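# Fold and close a mailer box using two arms

## Task

Shut the mailer box that is currently open: fold both side flaps inward, then push the front flap down inside the front wall so that its tabs lock. At the end the box must lie flat on the table close to its starting spot, and no other object from the table may be touching it. It only counts if the box stays closed by itself; a lid that the grippers are still holding down does not count.

## Robot and tools

ROBOT. There are two identical six-joint arms with parallel grippers, named left_arm and right_arm. Both bases sit at table height. left_arm's base is at (-0.011, +0.368, 0) m and right_arm's is at (+0.006, -0.251, 0) m, each turned slightly about z. The shared scene frame has its origin on the tabletop midway between the arms. +x points out across the table, +z points up, and left_arm is on the +y side. The arm names do not tell you which side of a picture an arm appears on. Each gripper's fingers point along its own +z and close along its own y. The reported hand point lies between the pads, roughly 1 cm short of the fingertips.

ROW LAYOUT. Every command row holds 14 numbers, each in [-1, 1]: seven for left_arm, then seven for right_arm, even if one arm stays idle. Each arm's seven are in this order: wrist pitch (joint4), wrist roll (joint6), elbow (joint3), shoulder (joint2), wrist yaw (joint5), waist (joint1), gripper opening. The first six are joint offsets, scaled so that 1.0 equals 1.83 rad (wrist pitch), 2.022 (wrist roll), 1.276 (elbow), 1.32 (shoulder), 1.686 (wrist yaw) and 1.264 (waist). The seventh is an absolute opening: +1 is fully open and -1 is shut. A row may have 12 more numbers from 0 to 1. These scale each joint's stiffness, left's six then right's six, in the same joint order, and they stay in force until changed.

JOINT RANGES (rad). waist -2.880 to 2.880, shoulder 0.000 to 3.142, elbow 0.000 to 3.019, wrist pitch -1.693 to 1.571, wrist yaw -1.571 to 1.571, wrist roll -2.094 to 2.094. The true stops can differ by 0.019 rad either way. If an action would push a joint more than 0.019 rad outward beyond its range, both arms' parts of that action are rejected. If the first action of a call fails this check, or any action is malformed, nothing in the call runs. A joint asked to go past its stop halts at the stop, and the result may say "joint sent to its limit".

TOOLS.
- execute_actions(actions): a list of actions that run in sequence. Each action is a list of up to 15 rows. Each row lasts one 1/30 s step, and an action always lasts 15 steps (0.5 s), repeating its last row if it is shorter. The offsets in every row count from the joint angles at the start of that action, not from the previous row. For a call's first action, that means the angles in the latest reported state. An empty list only fetches state and images.
- move(target, speed, blocking): target is one 14-number row. Its offsets count from the "Joint positions" in the latest result that printed them. All joints follow paths that finish together, so the hand traces a curve. speed is the top speed in rad/s of the joint with the longest way to go: 0.01 to 2, default 0.5. Paths last between 0.5 and 10 s and do not avoid obstacles or the other arm. The finger values are applied right away. With blocking=false, the result returns after 0.5 s while motion continues. Until a result shows the move has ended, other moves and execute_actions are rejected, so call wait or stop first. The extra "move:" line gives the outcome (done, off_target, moving, held, fault), limits=held or limits=none, and each arm's joint that is furthest off.
- wait(seconds): 0 to 10. The arms keep their last command, and a running move carries on.
- stop(): brakes a running move. It needs room, more when fast, and the fingers keep moving.
- zoom_image(camera, region): camera is cam_high, cam_low, cam_left_wrist or cam_right_wrist. region is [x0, y0, x1, y1] in image pixels from the top-left, at most 504x504.
- read_manual(section): returns licence texts only.
- finished_scene(scene): ends the current scene (give its number) once the box is closed and stable. This cannot be undone.

CAMERAS. cam_high and cam_low are 896x504 and fixed. cam_left_wrist and cam_right_wrist are 504x504 fisheye cameras on the hands. Calibration (K, distortion, world-to-camera transform) is given. It can be off by a few degrees and millimetres.

RESULTS. The state line gives each hand's position in metres and its orientation quaternion (wxyz) in the scene frame. These are less accurate at long reach. "Joint positions" and "Joint velocities" list each arm's joints in row order (rad, rad/s), followed by the finger gap in m (0.094 when fully open). grip_measured is the measured opening on the command scale. "Joint targets" shows where the joints are currently being driven. Torque lists are raw drive outputs, offset and noisy. Step readings show joint angles at some steps, and HELD marks steps where an arm was held back. "joint command not followed" means a clearance check altered some targets. FAULT lines mean an arm stopped. MOTOR HOT warns at 85 °C. At 100 °C an OVER-TEMPERATURE FAULT drops that arm.

MOTION LIMITS. Per step, each joint target stays within a lead of its measured angle: waist 0.264, shoulder 0.32, elbow 0.276, wrist pitch 0.33, wrist yaw 0.186, wrist roll 0.522 rad. If the targets would put a hand more than 70 mm from where it is, they are scaled back. Large offsets therefore take several actions. Sending zero offsets lets an arm sag. To hold an arm in place, first send offsets back to the angles you want, then zeros, and correct again if it falls short.

GRIPPING. To hold a part, command an opening about 0.03 below grip_measured, or less for a gentler hold. Pad force tops out around 50 to 62 N and is lower on very thin parts. A held part may be tugged briefly.

CAUTIONS. Keep the arms from colliding with or pressing on each other. Do not knock anything off the table. Avoid drops, slams, fast impacts and heavy pushes: faster moves and targets set deeper past a contact press harder. Leave the box resting on its own before ending the scene.

Each tool is called after "Emit:" as name(argument=value, ...) on one line, values as JSON.

## Session

Emit:
execute_actions(actions=[])

Scene clock: 0.00 s.
left_arm: end_effector_position=(+0.1833, -0.0605, +0.3004) grip_measured=+1.000 end_effector_quat_wxyz=(+0.065, +0.869, +0.487, +0.063) | right_arm: end_effector_position=(+0.5773, -0.7928, +0.2035) grip_measured=+1.000 end_effector_quat_wxyz=(+0.476, +0.444, +0.664, +0.367)
Joint names: [wrist pitch, wrist roll, elbow, shoulder, wrist yaw, waist]
Joint positions: left_arm=[-1.537  0.932  1.576  1.498 -0.143 -1.164  0.094] | right_arm=[-0.115  0.835  1.701  2.08  -0.945 -0.921  0.094]
Joint velocities: left_arm=[-0.007 -0.095 -0.012 -0.005 -0.007 -0.005  0.   ] | right_arm=[ 0.017 -0.051 -0.012 -0.005  0.022  0.005  0.   ]
Joint torques (N m, as the arm reports them, + toward a larger angle): no reading
Joint targets: left_arm=[-1.535 0.932 1.604 1.492 -0.143 -1.164] | right_arm=[-0.110 0.835 1.726 2.081 -0.945 -0.921]
Joint stiffness scale: left_arm=[1. 1. 1. 1. 1. 1.] | right_arm=[1. 1. 1. 1. 1. 1.]

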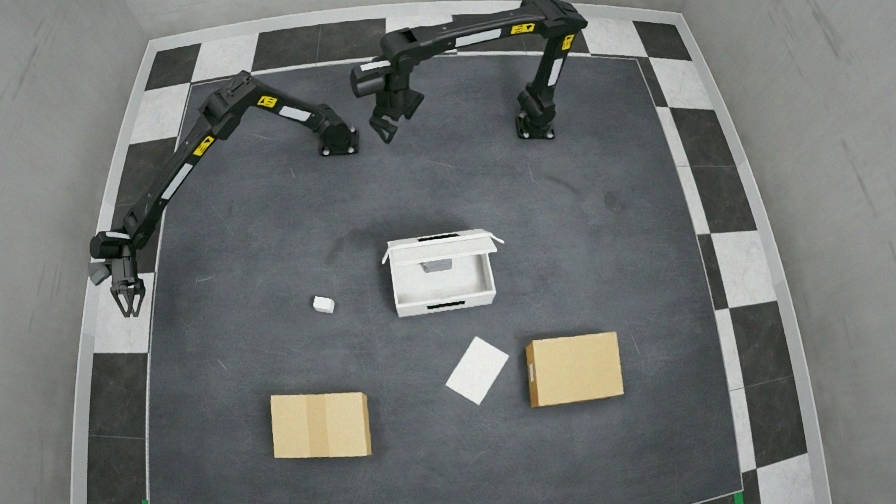

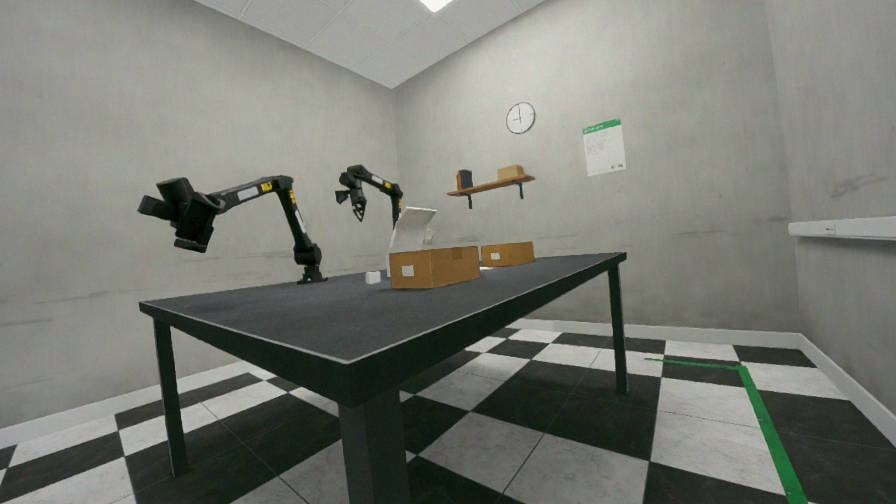

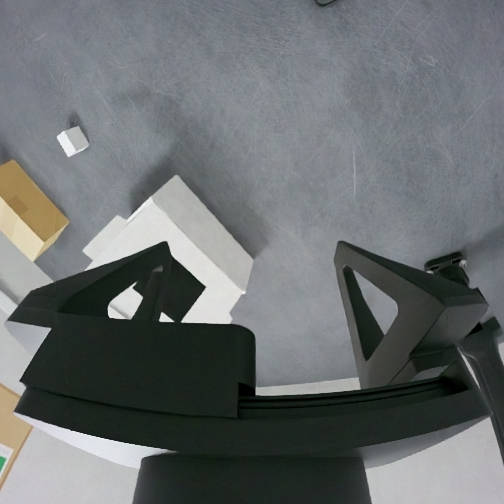

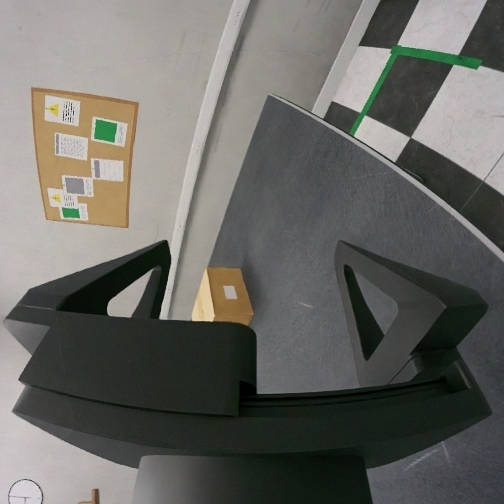

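Emit:
zoom_image(camera="cam_high", region=[360, 210, 530, 330])

Emit:
zoom_image(camera="cam_low", region=[350, 190, 510, 300])

Region (360, 210, 530, 330) of cam_high's 896x504 image, scaled by 2.965, with more detail than that image has; it fills the top 356 rows of this view, and the rest is white.

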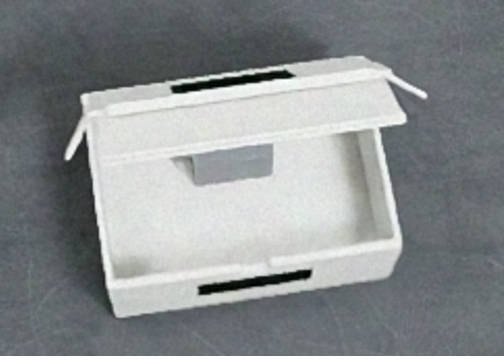

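Region (350, 190, 510, 300) of cam_low's 896x504 image, scaled by 3.150, with more detail than that image has; it fills the top 346 rows of this view, and the rest is white.

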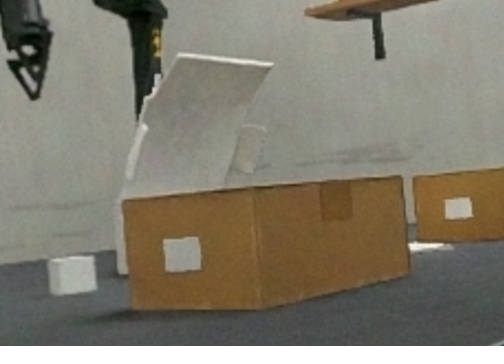

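Emit:
move(target=[0,0,0.02,0,0,0,1,0.524,-0.413,-0.59,-0.23,-0.329,0.491,1], speed=0.8)

Scene clock: 70.17 s.
left_arm: end_effector_position=(+0.1830, -0.0597, +0.2987) grip_measured=+1.000 end_effector_quat_wxyz=(+0.063, +0.869, +0.487, +0.063) | right_arm: end_effector_position=(+0.5440, -0.2432, +0.1991) grip_measured=+1.000 end_effector_quat_wxyz=(+0.579, -0.388, +0.592, +0.405)
Joint names: [wrist pitch, wrist roll, elbow, shoulder, wrist yaw, waist]
Joint positions: left_arm=[-1.537  0.932  1.572  1.498 -0.143 -1.164  0.094] | right_arm=[ 0.826  0.012  0.943  1.786 -1.498 -0.293  0.094]
Joint velocities: left_arm=[-0.017  0.037  0.017 -0.024 -0.037 -0.015  0.   ] | right_arm=[ 0.017 -0.007 -0.007 -0.015 -0.007  0.005  0.   ]
Joint torques (N m, as the arm reports them, + toward a larger angle): left_arm=[  0.32   0.01  11.25 -11.71  -0.07  -0.14] | right_arm=[  2.61  -0.14   7.23 -13.2   -0.18  -0.72]
Joint targets: left_arm=[-1.537 0.932 1.601 1.498 -0.143 -1.164] | right_arm=[0.844 -0.000 0.948 1.777 -1.500 -0.301]
Joint stiffness scale: left_arm=[1. 1. 1. 1. 1. 1.] | right_arm=[1. 1. 1. 1. 1. 1.]
move: off_target (left_arm); limits=none; left_arm: farthest joint: the elbow, 0.030 radians from its target (0.026 radians at the start); right_arm: farthest joint: the wrist pitch, 0.018 radians from its target (0.959 radians at the start)
camera_calibration (this result's frames):
cam_left_wrist: T_world_to_cam=[[-0.83578, 0.522542, -0.168587, 0.235092], [0.319063, 0.712095, 0.625395, -0.198548], [0.446845, 0.468903, -0.761879, 0.298131], [0, 0, 0, 1]] pos_world=[0.126617, -0.121255, 0.390944]
cam_right_wrist: T_world_to_cam=[[0.918756, -0.39396, -0.0261459, -0.594266], [-0.246816, -0.52139, -0.816844, 0.175586], [0.308172, 0.756934, -0.576265, 0.254044], [0, 0, 0, 1]] pos_world=[0.511033, -0.334862, 0.274285]

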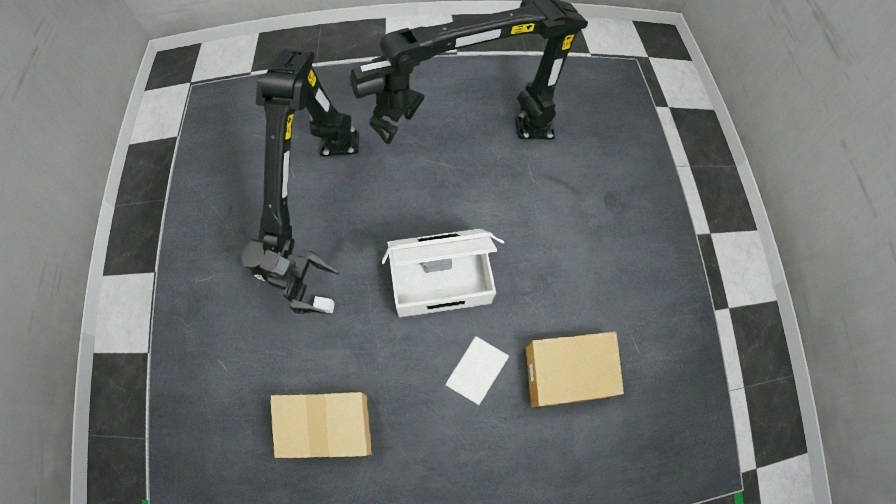

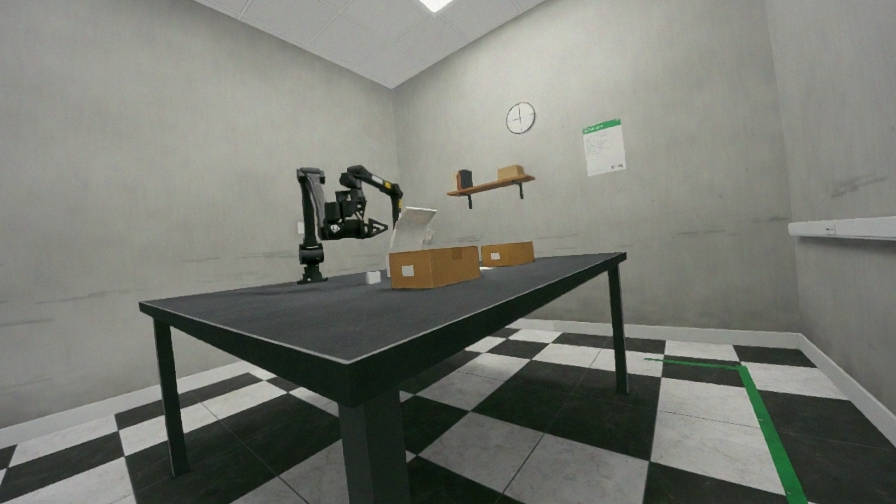

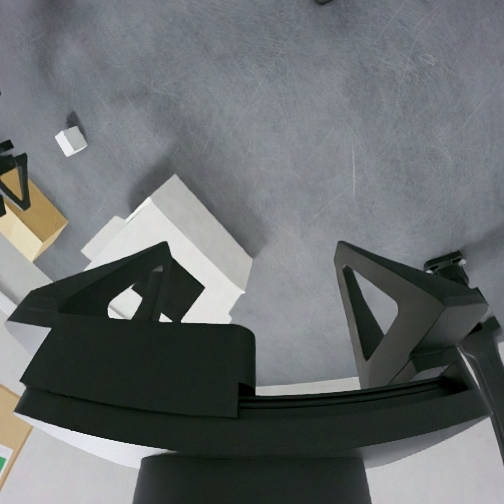

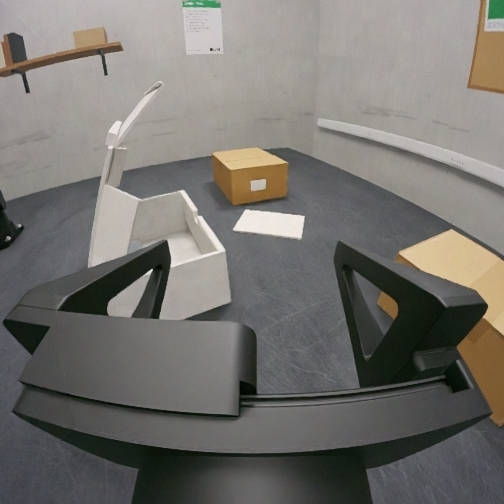

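Emit:
move(target=[0,0,0.023,0,0,0,1,0.07,0,-0.275,-0.195,0,0,1], speed=0.6)

Emit:
zoom_image(camera="cam_right_wrist", region=[100, 20, 400, 320])

Scene clock: 81.60 s.
left_arm: end_effector_position=(+0.1828, -0.0593, +0.2978) grip_measured=+1.000 end_effector_quat_wxyz=(+0.062, +0.869, +0.487, +0.064) | right_arm: end_effector_position=(+0.4255, -0.2054, +0.2014) grip_measured=+1.000 end_effector_quat_wxyz=(+0.581, -0.391, +0.590, +0.402)
Joint names: [wrist pitch, wrist roll, elbow, shoulder, wrist yaw, waist]
Joint positions: left_arm=[-1.537  0.932  1.569  1.498 -0.143 -1.164  0.094] | right_arm=[ 0.935  0.011  0.588  1.531 -1.498 -0.293  0.094]
Joint velocities: left_arm=[ 0.012  0.022 -0.007  0.005  0.037 -0.015  0.   ] | right_arm=[-0.012  0.007  0.002 -0.005  0.007 -0.005  0.   ]
Joint torques (N m, as the arm reports them, + toward a larger angle): left_arm=[  0.33   0.    11.49 -11.8   -0.07  -0.16] | right_arm=[ 2.66  0.03  6.95 -8.4  -0.12 -1.2 ]
Joint targets: left_arm=[-1.537 0.932 1.601 1.498 -0.143 -1.164] | right_arm=[0.954 0.012 0.593 1.529 -1.498 -0.293]
Joint stiffness scale: left_arm=[1. 1. 1. 1. 1. 1.] | right_arm=[1. 1. 1. 1. 1. 1.]
move: off_target (left_arm); limits=none; left_arm: farthest joint: the elbow, 0.032 radians from its target (0.030 radians at the start); right_arm: farthest joint: the wrist pitch, 0.019 radians from its target (0.129 radians at the start)
camera_calibration (this result's frames):
cam_left_wrist: T_world_to_cam=[[-0.835921, 0.522899, -0.166773, 0.234052], [0.319587, 0.710762, 0.626643, -0.198781], [0.446207, 0.470525, -0.761252, 0.297313], [0, 0, 0, 1]] pos_world=[0.126514, -0.120993, 0.389929]
cam_right_wrist: T_world_to_cam=[[0.918944, -0.39402, -0.0170338, -0.472347], [-0.239695, -0.523682, -0.817499, 0.164477], [0.313191, 0.755318, -0.575679, 0.2607], [0, 0, 0, 1]] pos_world=[0.391836, -0.296892, 0.276493]

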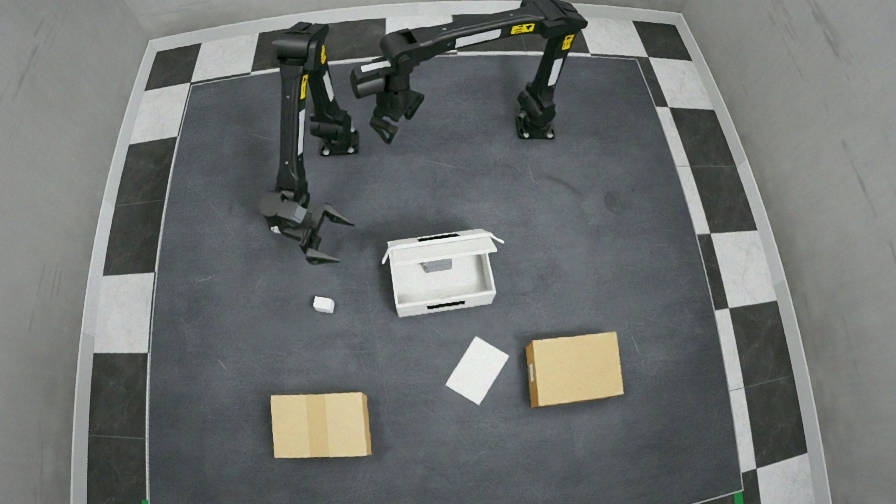

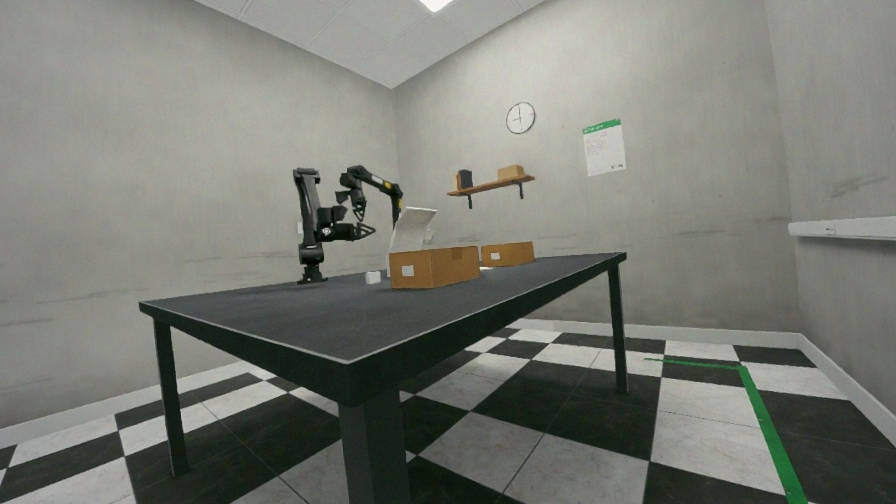

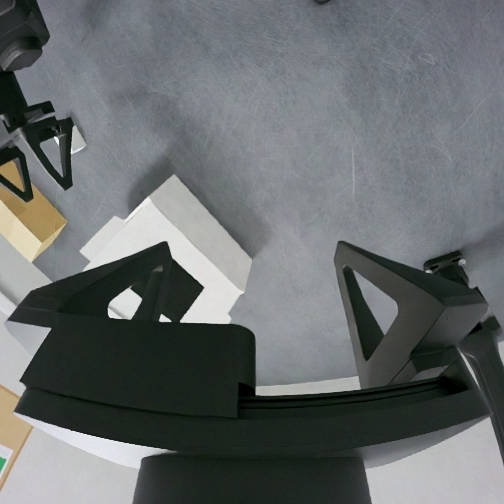

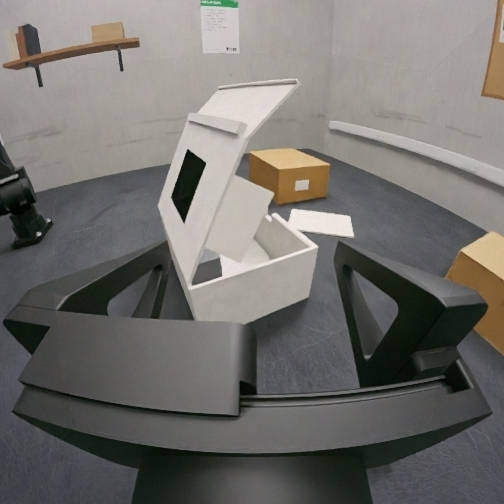

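Region (100, 20, 400, 320) of cam_right_wrist's 504x504 image, scaled by 1.680, with more detail than that image has.

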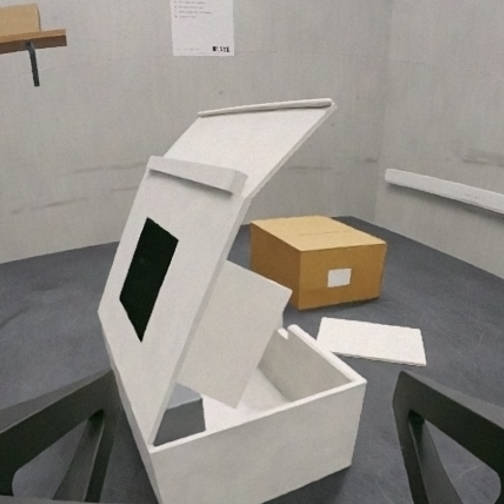

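Emit:
move(target=[0.95,-0.683,-0.2,-0.3,0.95,1,-0.04,0.051,0.217,0.108,0.149,-0.031,0.074,-0.04], speed=0.9)

Scene clock: 180.33 s.
left_arm: end_effector_position=(+0.3776, +0.2253, +0.6097) grip_measured=-0.038 end_effector_quat_wxyz=(+0.543, +0.429, +0.543, -0.476) | right_arm: end_effector_position=(+0.4561, -0.1804, +0.1684) grip_measured=-0.038 end_effector_quat_wxyz=(+0.448, -0.297, +0.642, +0.547)
Joint names: [wrist pitch, wrist roll, elbow, shoulder, wrist yaw, waist]
Joint positions: left_arm=[ 0.188 -0.433  1.308  1.112  1.455  0.107  0.045] | right_arm=[ 1.01   0.438  0.696  1.717 -1.547 -0.214  0.045]
Joint velocities: left_arm=[-0.007 -0.022 -0.002 -0.015 -0.081 -0.005 -0.001] | right_arm=[-0.012 -0.066 -0.002 -0.024 -0.066 -0.015  0.   ]
Joint torques (N m, as the arm reports them, + toward a larger angle): left_arm=[ 1.67 -0.12  9.65 -7.65 -0.14 -0.57] | right_arm=[  2.8    0.08   8.36 -10.17  -0.3    0.97]
Joint targets: left_arm=[0.202 -0.449 1.314 1.101 1.459 0.100] | right_arm=[1.029 0.450 0.725 1.728 -1.551 -0.199]
Joint stiffness scale: left_arm=[1. 1. 1. 1. 1. 1.] | right_arm=[1. 1. 1. 1. 1. 1.]
move: off_target (right_arm); limits=none; left_arm: farthest joint: the wrist roll, 0.016 radians from its target (1.381 radians at the start); right_arm: farthest joint: the elbow, 0.030 radians from its target (0.138 radians at the start)
camera_calibration (this result's frames):
cam_left_wrist: T_world_to_cam=[[-0.983287, -0.176089, 0.0462551, 0.383329], [-0.136295, 0.543506, -0.828266, 0.438094], [0.120709, -0.820727, -0.558423, 0.604139], [0, 0, 0, 1]] pos_world=[0.363707, 0.325227, 0.682492]
cam_right_wrist: T_world_to_cam=[[0.866687, -0.249243, -0.432125, -0.371309], [-0.498507, -0.464966, -0.73164, 0.272112], [-0.0185679, 0.84952, -0.527229, 0.373344], [0, 0, 0, 1]] pos_world=[0.464391, -0.283187, 0.235474]

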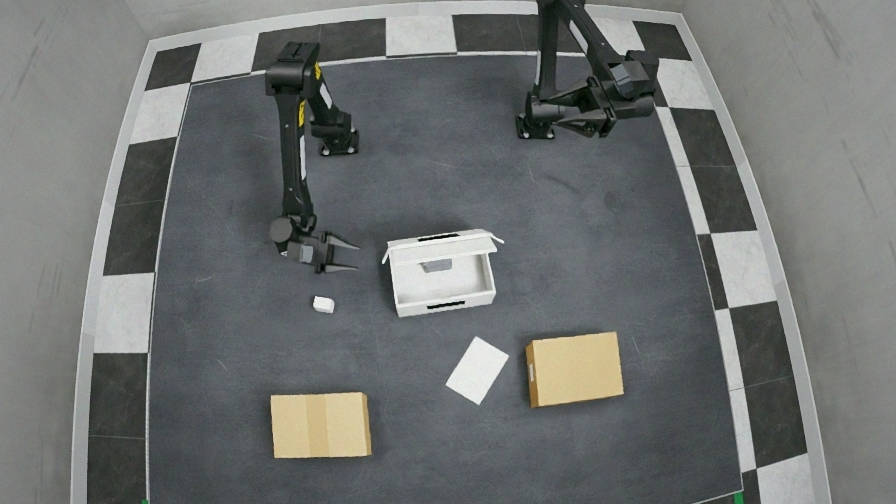

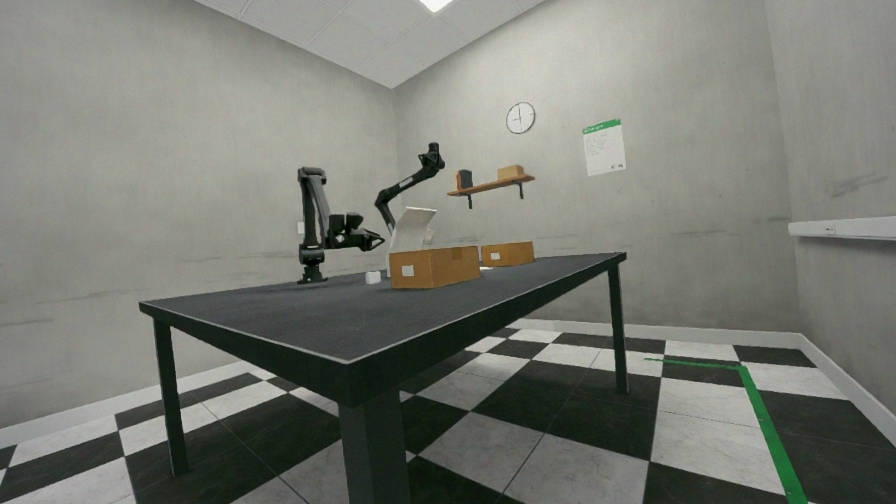

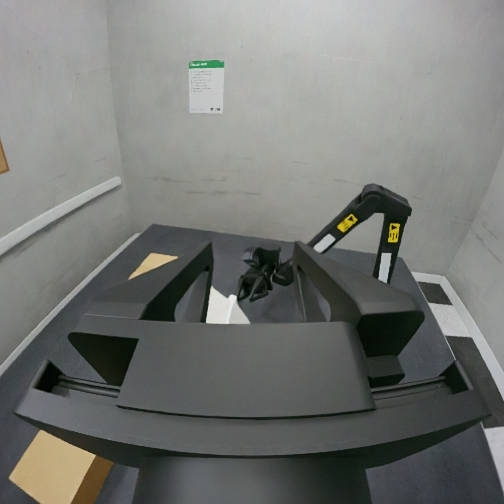

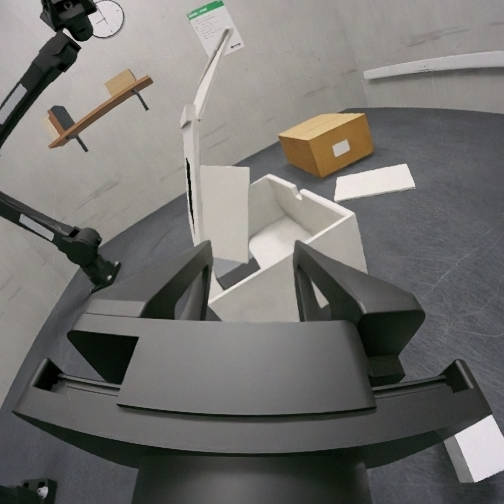

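Emit:
move(target=[0.449,-0.008,-0.42,0.488,0,0.055,-0.04,0.01,0.006,0.04,0.008,0,0.05,-0.04], speed=0.7)

Scene clock: 191.93 s.
left_arm: end_effector_position=(+0.4680, +0.2616, +0.1677) grip_measured=-0.038 end_effector_quat_wxyz=(+0.451, +0.300, +0.640, -0.544) | right_arm: end_effector_position=(+0.4587, -0.1595, +0.1742) grip_measured=-0.038 end_effector_quat_wxyz=(+0.441, -0.319, +0.631, +0.553)
Joint names: [wrist pitch, wrist roll, elbow, shoulder, wrist yaw, waist]
Joint positions: left_arm=[ 0.995 -0.435  0.759  1.759  1.455  0.17   0.045] | right_arm=[ 1.01   0.439  0.717  1.717 -1.547 -0.165  0.045]
Joint velocities: left_arm=[-0.002  0.022  0.002  0.005 -0.007 -0.024 -0.001] | right_arm=[-0.022  0.037 -0.007 -0.015  0.037 -0.015 -0.   ]
Joint torques (N m, as the arm reports them, + toward a larger angle): left_arm=[  2.09  -0.08   6.84 -12.09  -0.03   0.41] | right_arm=[  2.84   0.1    8.47 -10.19  -0.11   1.32]
Joint targets: left_arm=[1.010 -0.450 0.773 1.756 1.455 0.176] | right_arm=[1.029 0.451 0.747 1.728 -1.547 -0.151]
Joint stiffness scale: left_arm=[1. 1. 1. 1. 1. 1.] | right_arm=[1. 1. 1. 1. 1. 1.]
move: off_target (right_arm); limits=none; left_arm: farthest joint: the wrist pitch, 0.015 radians from its target (0.821 radians at the start); right_arm: farthest joint: the elbow, 0.031 radians from its target (0.052 radians at the start)
camera_calibration (this result's frames):
cam_left_wrist: T_world_to_cam=[[-0.878281, -0.225142, 0.421822, 0.399741], [-0.476204, 0.491276, -0.729299, 0.22082], [-0.0430354, -0.841403, -0.538692, 0.454938], [0, 0, 0, 1]] pos_world=[0.475819, 0.364301, 0.237496]
cam_right_wrist: T_world_to_cam=[[0.886313, -0.207833, -0.413829, -0.371457], [-0.460401, -0.491577, -0.739177, 0.267014], [-0.0498032, 0.84567, -0.531378, 0.37325], [0, 0, 0, 1]] pos_world=[0.47075, -0.26159, 0.241987]

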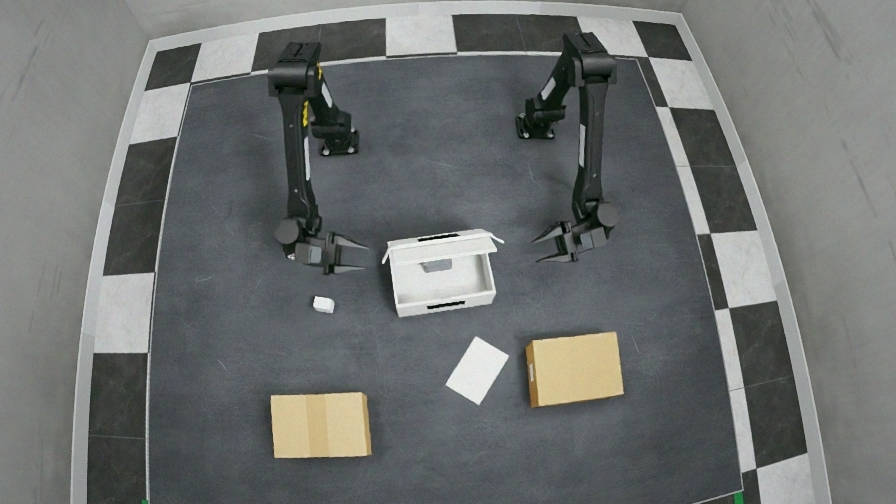

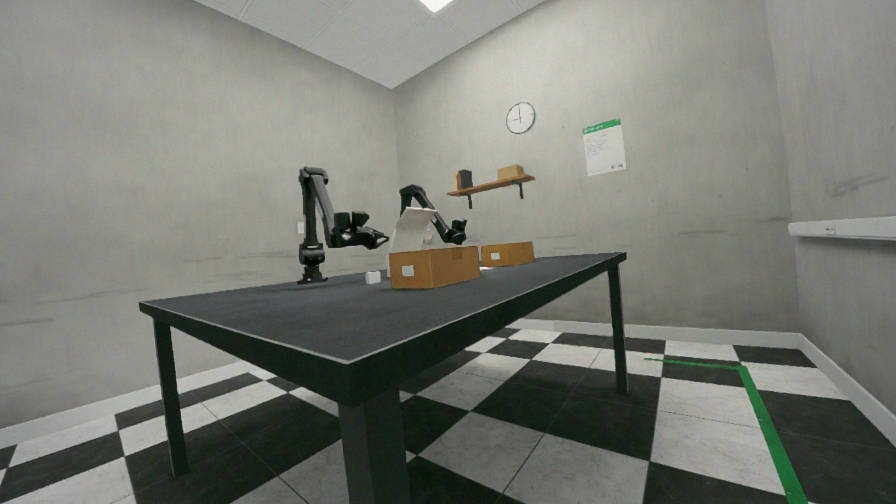

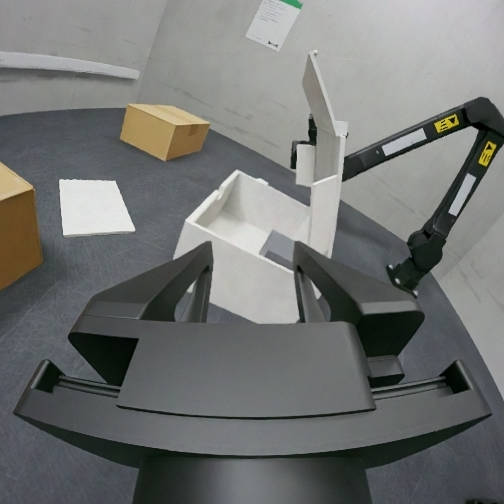

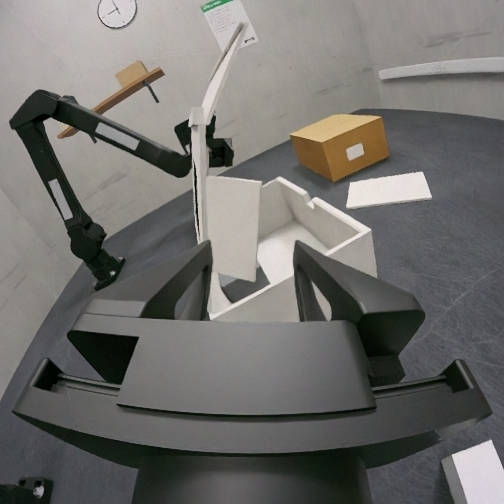

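Emit:
move(target=[0.022,-0.008,-0.075,-0.052,0.058,-0.03,-0.36,0.01,0.006,0.024,0.008,0,0.115,-0.04], speed=0.12)

Scene clock: 213.93 s.
left_arm: end_effector_position=(+0.4154, +0.2403, +0.1590) grip_measured=-0.358 end_effector_quat_wxyz=(+0.406, +0.329, +0.626, -0.578) | right_arm: end_effector_position=(+0.4425, -0.1003, +0.1742) grip_measured=-0.038 end_effector_quat_wxyz=(+0.403, -0.360, +0.608, +0.581)
Joint names: [wrist pitch, wrist roll, elbow, shoulder, wrist yaw, waist]
Joint positions: left_arm=[ 1.02  -0.437  0.662  1.72   1.549  0.139  0.03 ] | right_arm=[ 1.01   0.44   0.717  1.717 -1.547 -0.032  0.045]
Joint velocities: left_arm=[-0.027  0.051  0.007 -0.005 -0.051 -0.005  0.001] | right_arm=[-0.017 -0.022 -0.007 -0.005  0.022 -0.005  0.   ]
Joint torques (N m, as the arm reports them, + toward a larger angle): left_arm=[  2.    -0.07   5.33 -13.17   0.18  -0.67] | right_arm=[  2.65   0.15   8.4  -10.24  -0.06   0.68]
Joint targets: left_arm=[1.035 -0.451 0.664 1.691 1.553 0.132] | right_arm=[1.029 0.451 0.747 1.728 -1.547 -0.020]
Joint stiffness scale: left_arm=[1. 1. 1. 1. 1. 1.] | right_arm=[1. 1. 1. 1. 1. 1.]
move: off_target (left_arm, right_arm); limits=none; left_arm: farthest joint: the shoulder, 0.029 radians from its target (0.069 radians at the start); right_arm: farthest joint: the elbow, 0.031 radians from its target (0.031 radians at the start)
camera_calibration (this result's frames):
cam_left_wrist: T_world_to_cam=[[-0.884723, -0.112338, 0.452377, 0.323154], [-0.435782, 0.543746, -0.71724, 0.168557], [-0.165405, -0.831697, -0.53002, 0.477204], [0, 0, 0, 1]] pos_world=[0.438288, 0.341539, 0.227636]
cam_right_wrist: T_world_to_cam=[[0.905743, -0.0883208, -0.414523, -0.341289], [-0.391636, -0.548302, -0.738909, 0.252516], [-0.162023, 0.831604, -0.53121, 0.370566], [0, 0, 0, 1]] pos_world=[0.468055, -0.199852, 0.241963]

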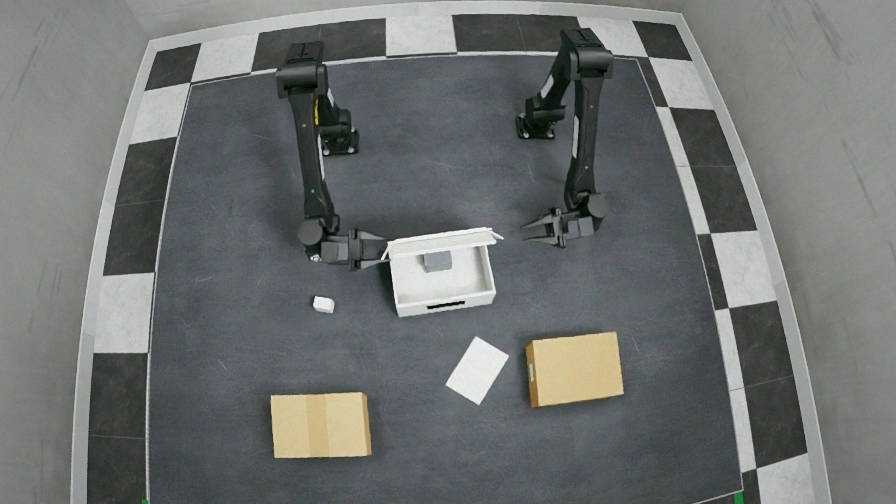

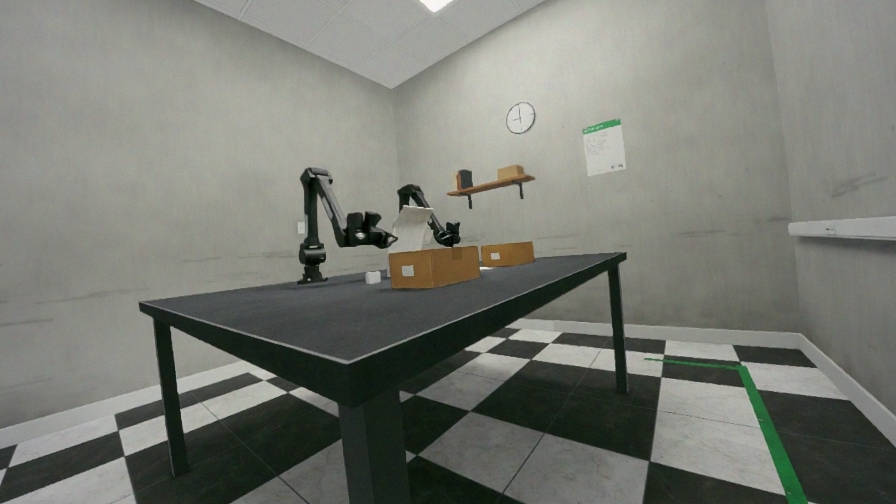

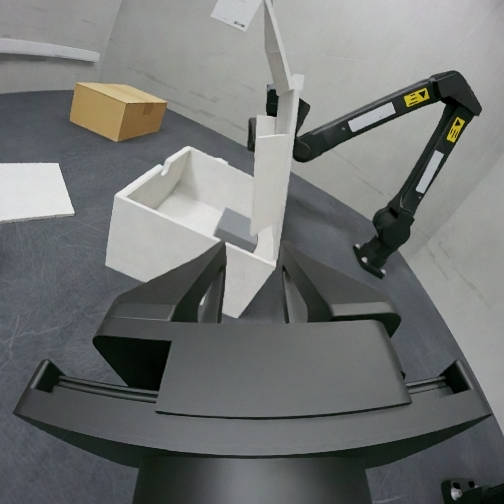

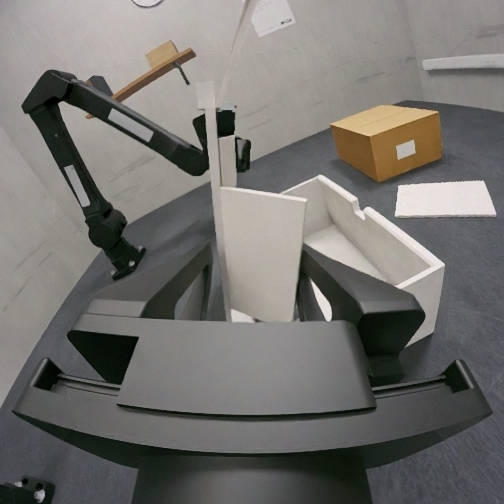

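Emit:
move(target=[0.023,-0.006,-0.056,-0.075,0,0,-0.04,0.01,0.006,0.024,0.008,0,-0.14,-0.04], speed=0.2)

Emit:
move(target=[0.008,-0.006,0,-0.02,0,-0.078,-0.04,0.04,0.006,-0.118,-0.075,0,0,-0.04], speed=0.15)

Scene clock: 263.30 s.
left_arm: end_effector_position=(+0.3887, +0.2375, +0.1694) grip_measured=-0.042 end_effector_quat_wxyz=(+0.414, +0.338, +0.621, -0.573) | right_arm: end_effector_position=(+0.4616, -0.1753, +0.1742) grip_measured=-0.038 end_effector_quat_wxyz=(+0.450, -0.308, +0.636, +0.546)
Joint names: [wrist pitch, wrist roll, elbow, shoulder, wrist yaw, waist]
Joint positions: left_arm=[ 1.047 -0.437  0.589  1.646  1.549  0.139  0.045] | right_arm=[ 1.01   0.44   0.717  1.717 -1.547 -0.2    0.045]
Joint velocities: left_arm=[ 0.027  0.007  0.002 -0.005 -0.007 -0.015 -0.   ] | right_arm=[ 0.002  0.037  0.002 -0.015 -0.022  0.005  0.001]
Joint torques (N m, as the arm reports them, + toward a larger angle): left_arm=[  1.99  -0.05   5.36 -11.92  -0.02  -0.11] | right_arm=[  2.54   0.1    8.37 -10.38  -0.08  -1.27]
Joint targets: left_arm=[1.062 -0.449 0.590 1.621 1.549 0.139] | right_arm=[1.029 0.452 0.747 1.728 -1.547 -0.209]
Joint stiffness scale: left_arm=[1. 1. 1. 1. 1. 1.] | right_arm=[1. 1. 1. 1. 1. 1.]
move: off_target (left_arm, right_arm); limits=none; left_arm: farthest joint: the shoulder, 0.025 radians from its target (0.099 radians at the start); right_arm: farthest joint: the elbow, 0.031 radians from its target (0.031 radians at the start)
camera_calibration (this result's frames):
cam_left_wrist: T_world_to_cam=[[-0.896904, -0.113639, 0.427375, 0.303808], [-0.415779, 0.545882, -0.727421, 0.15938], [-0.150633, -0.83012, -0.536852, 0.470974], [0, 0, 0, 1]] pos_world=[0.409697, 0.338487, 0.23894]
cam_right_wrist: T_world_to_cam=[[0.878105, -0.238358, -0.41487, -0.378694], [-0.478006, -0.475102, -0.738775, 0.271554], [-0.0210133, 0.847032, -0.531126, 0.373625], [0, 0, 0, 1]] pos_world=[0.470189, -0.277721, 0.24195]

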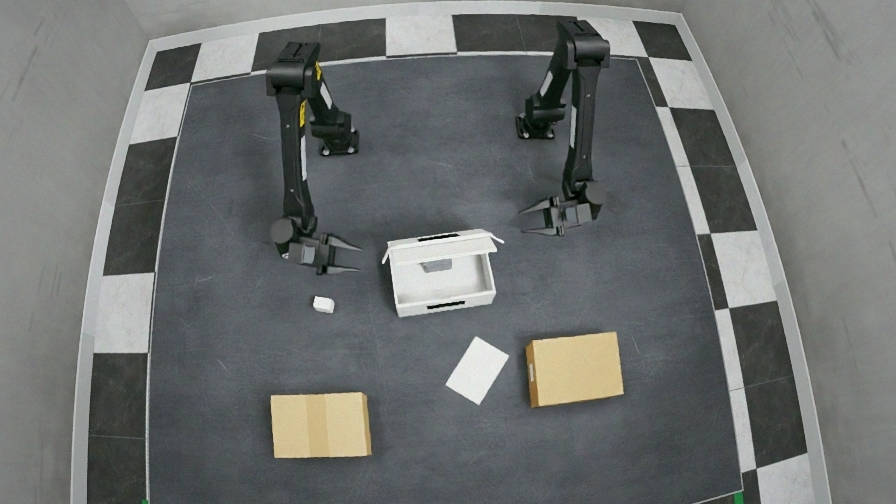

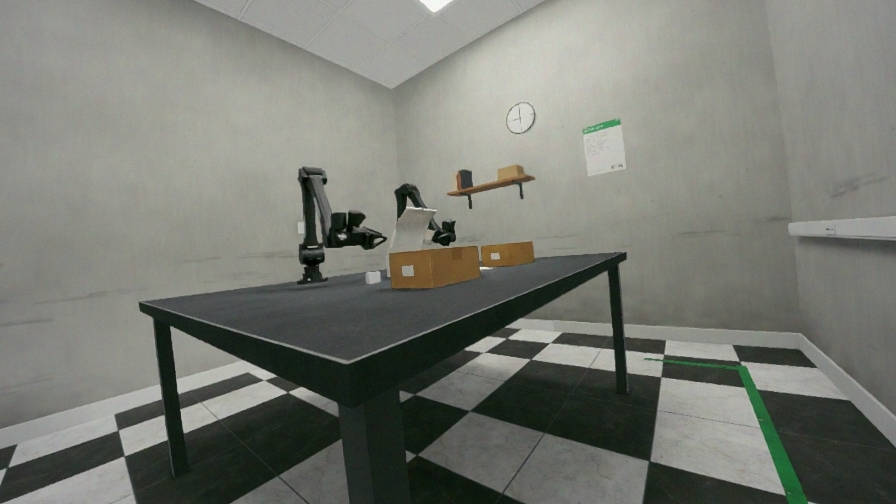

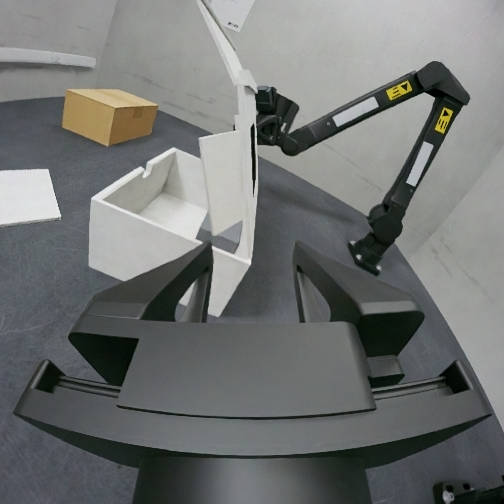

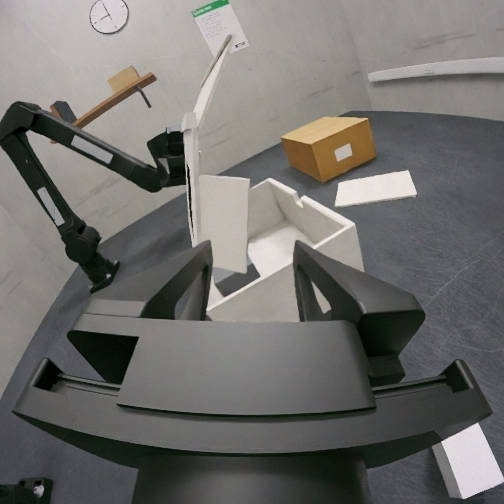

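Scene clock: 264.67 s.
left_arm: end_effector_position=(+0.3748, +0.2007, +0.1694) grip_measured=-0.042 end_effector_quat_wxyz=(+0.387, +0.366, +0.605, -0.592) | right_arm: end_effector_position=(+0.4096, -0.1639, +0.1712) grip_measured=-0.038 end_effector_quat_wxyz=(+0.448, -0.306, +0.638, +0.547)
Joint names: [wrist pitch, wrist roll, elbow, shoulder, wrist yaw, waist]
Joint positions: left_arm=[ 1.047 -0.437  0.589  1.646  1.549  0.045  0.045] | right_arm=[ 1.065  0.441  0.565  1.628 -1.547 -0.2    0.045]
Joint velocities: left_arm=[-0.002 -0.037  0.002 -0.015  0.007 -0.024  0.   ] | right_arm=[-0.022  0.022  0.012 -0.005  0.007 -0.015  0.   ]
Joint torques (N m, as the arm reports them, + toward a larger angle): left_arm=[  1.97  -0.05   5.23 -12.    -0.03  -0.56] | right_arm=[ 2.57  0.11  5.54 -9.56 -0.09 -0.58]
Joint targets: left_arm=[1.062 -0.449 0.589 1.620 1.549 0.040] | right_arm=[1.083 0.453 0.566 1.618 -1.547 -0.200]
Joint stiffness scale: left_arm=[1. 1. 1. 1. 1. 1.] | right_arm=[1. 1. 1. 1. 1. 1.]
move: off_target (left_arm); limits=none; left_arm: farthest joint: the shoulder, 0.026 radians from its target (0.026 radians at the start); right_arm: farthest joint: the wrist pitch, 0.018 radians from its target (0.073 radians at the start)
camera_calibration (this result's frames):
cam_left_wrist: T_world_to_cam=[[-0.903595, -0.0294386, 0.427375, 0.272741], [-0.36302, 0.582302, -0.727421, 0.146557], [-0.227447, -0.812439, -0.536852, 0.463617], [0, 0, 0, 1]] pos_world=[0.405099, 0.299349, 0.23894]
cam_right_wrist: T_world_to_cam=[[0.875146, -0.237704, -0.421447, -0.329106], [-0.483226, -0.473949, -0.736115, 0.251693], [-0.0247671, 0.847861, -0.529639, 0.362709], [0, 0, 0, 1]] pos_world=[0.418624, -0.266467, 0.238679]

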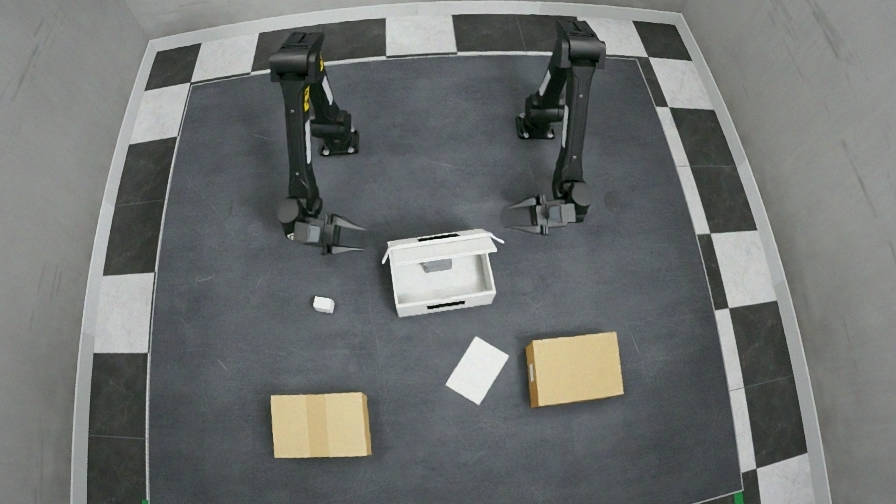

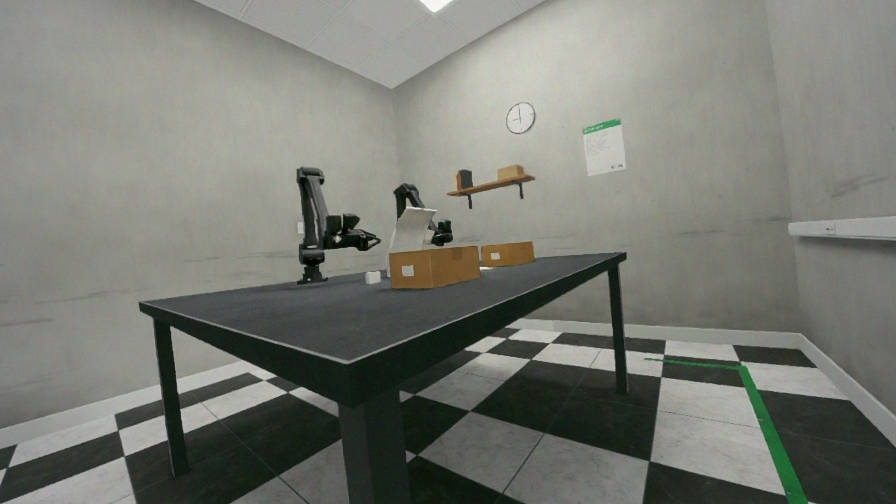

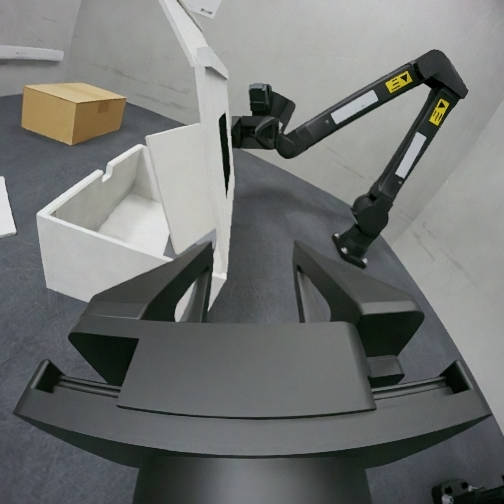

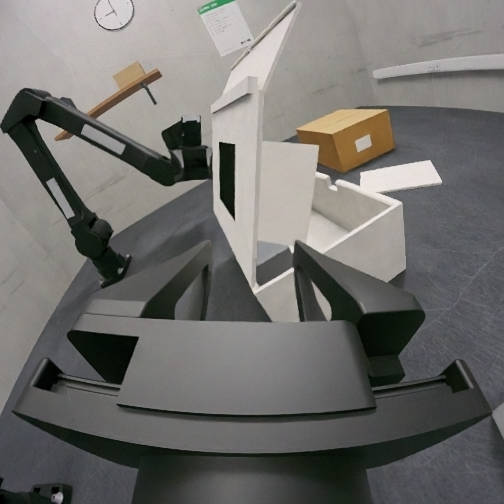

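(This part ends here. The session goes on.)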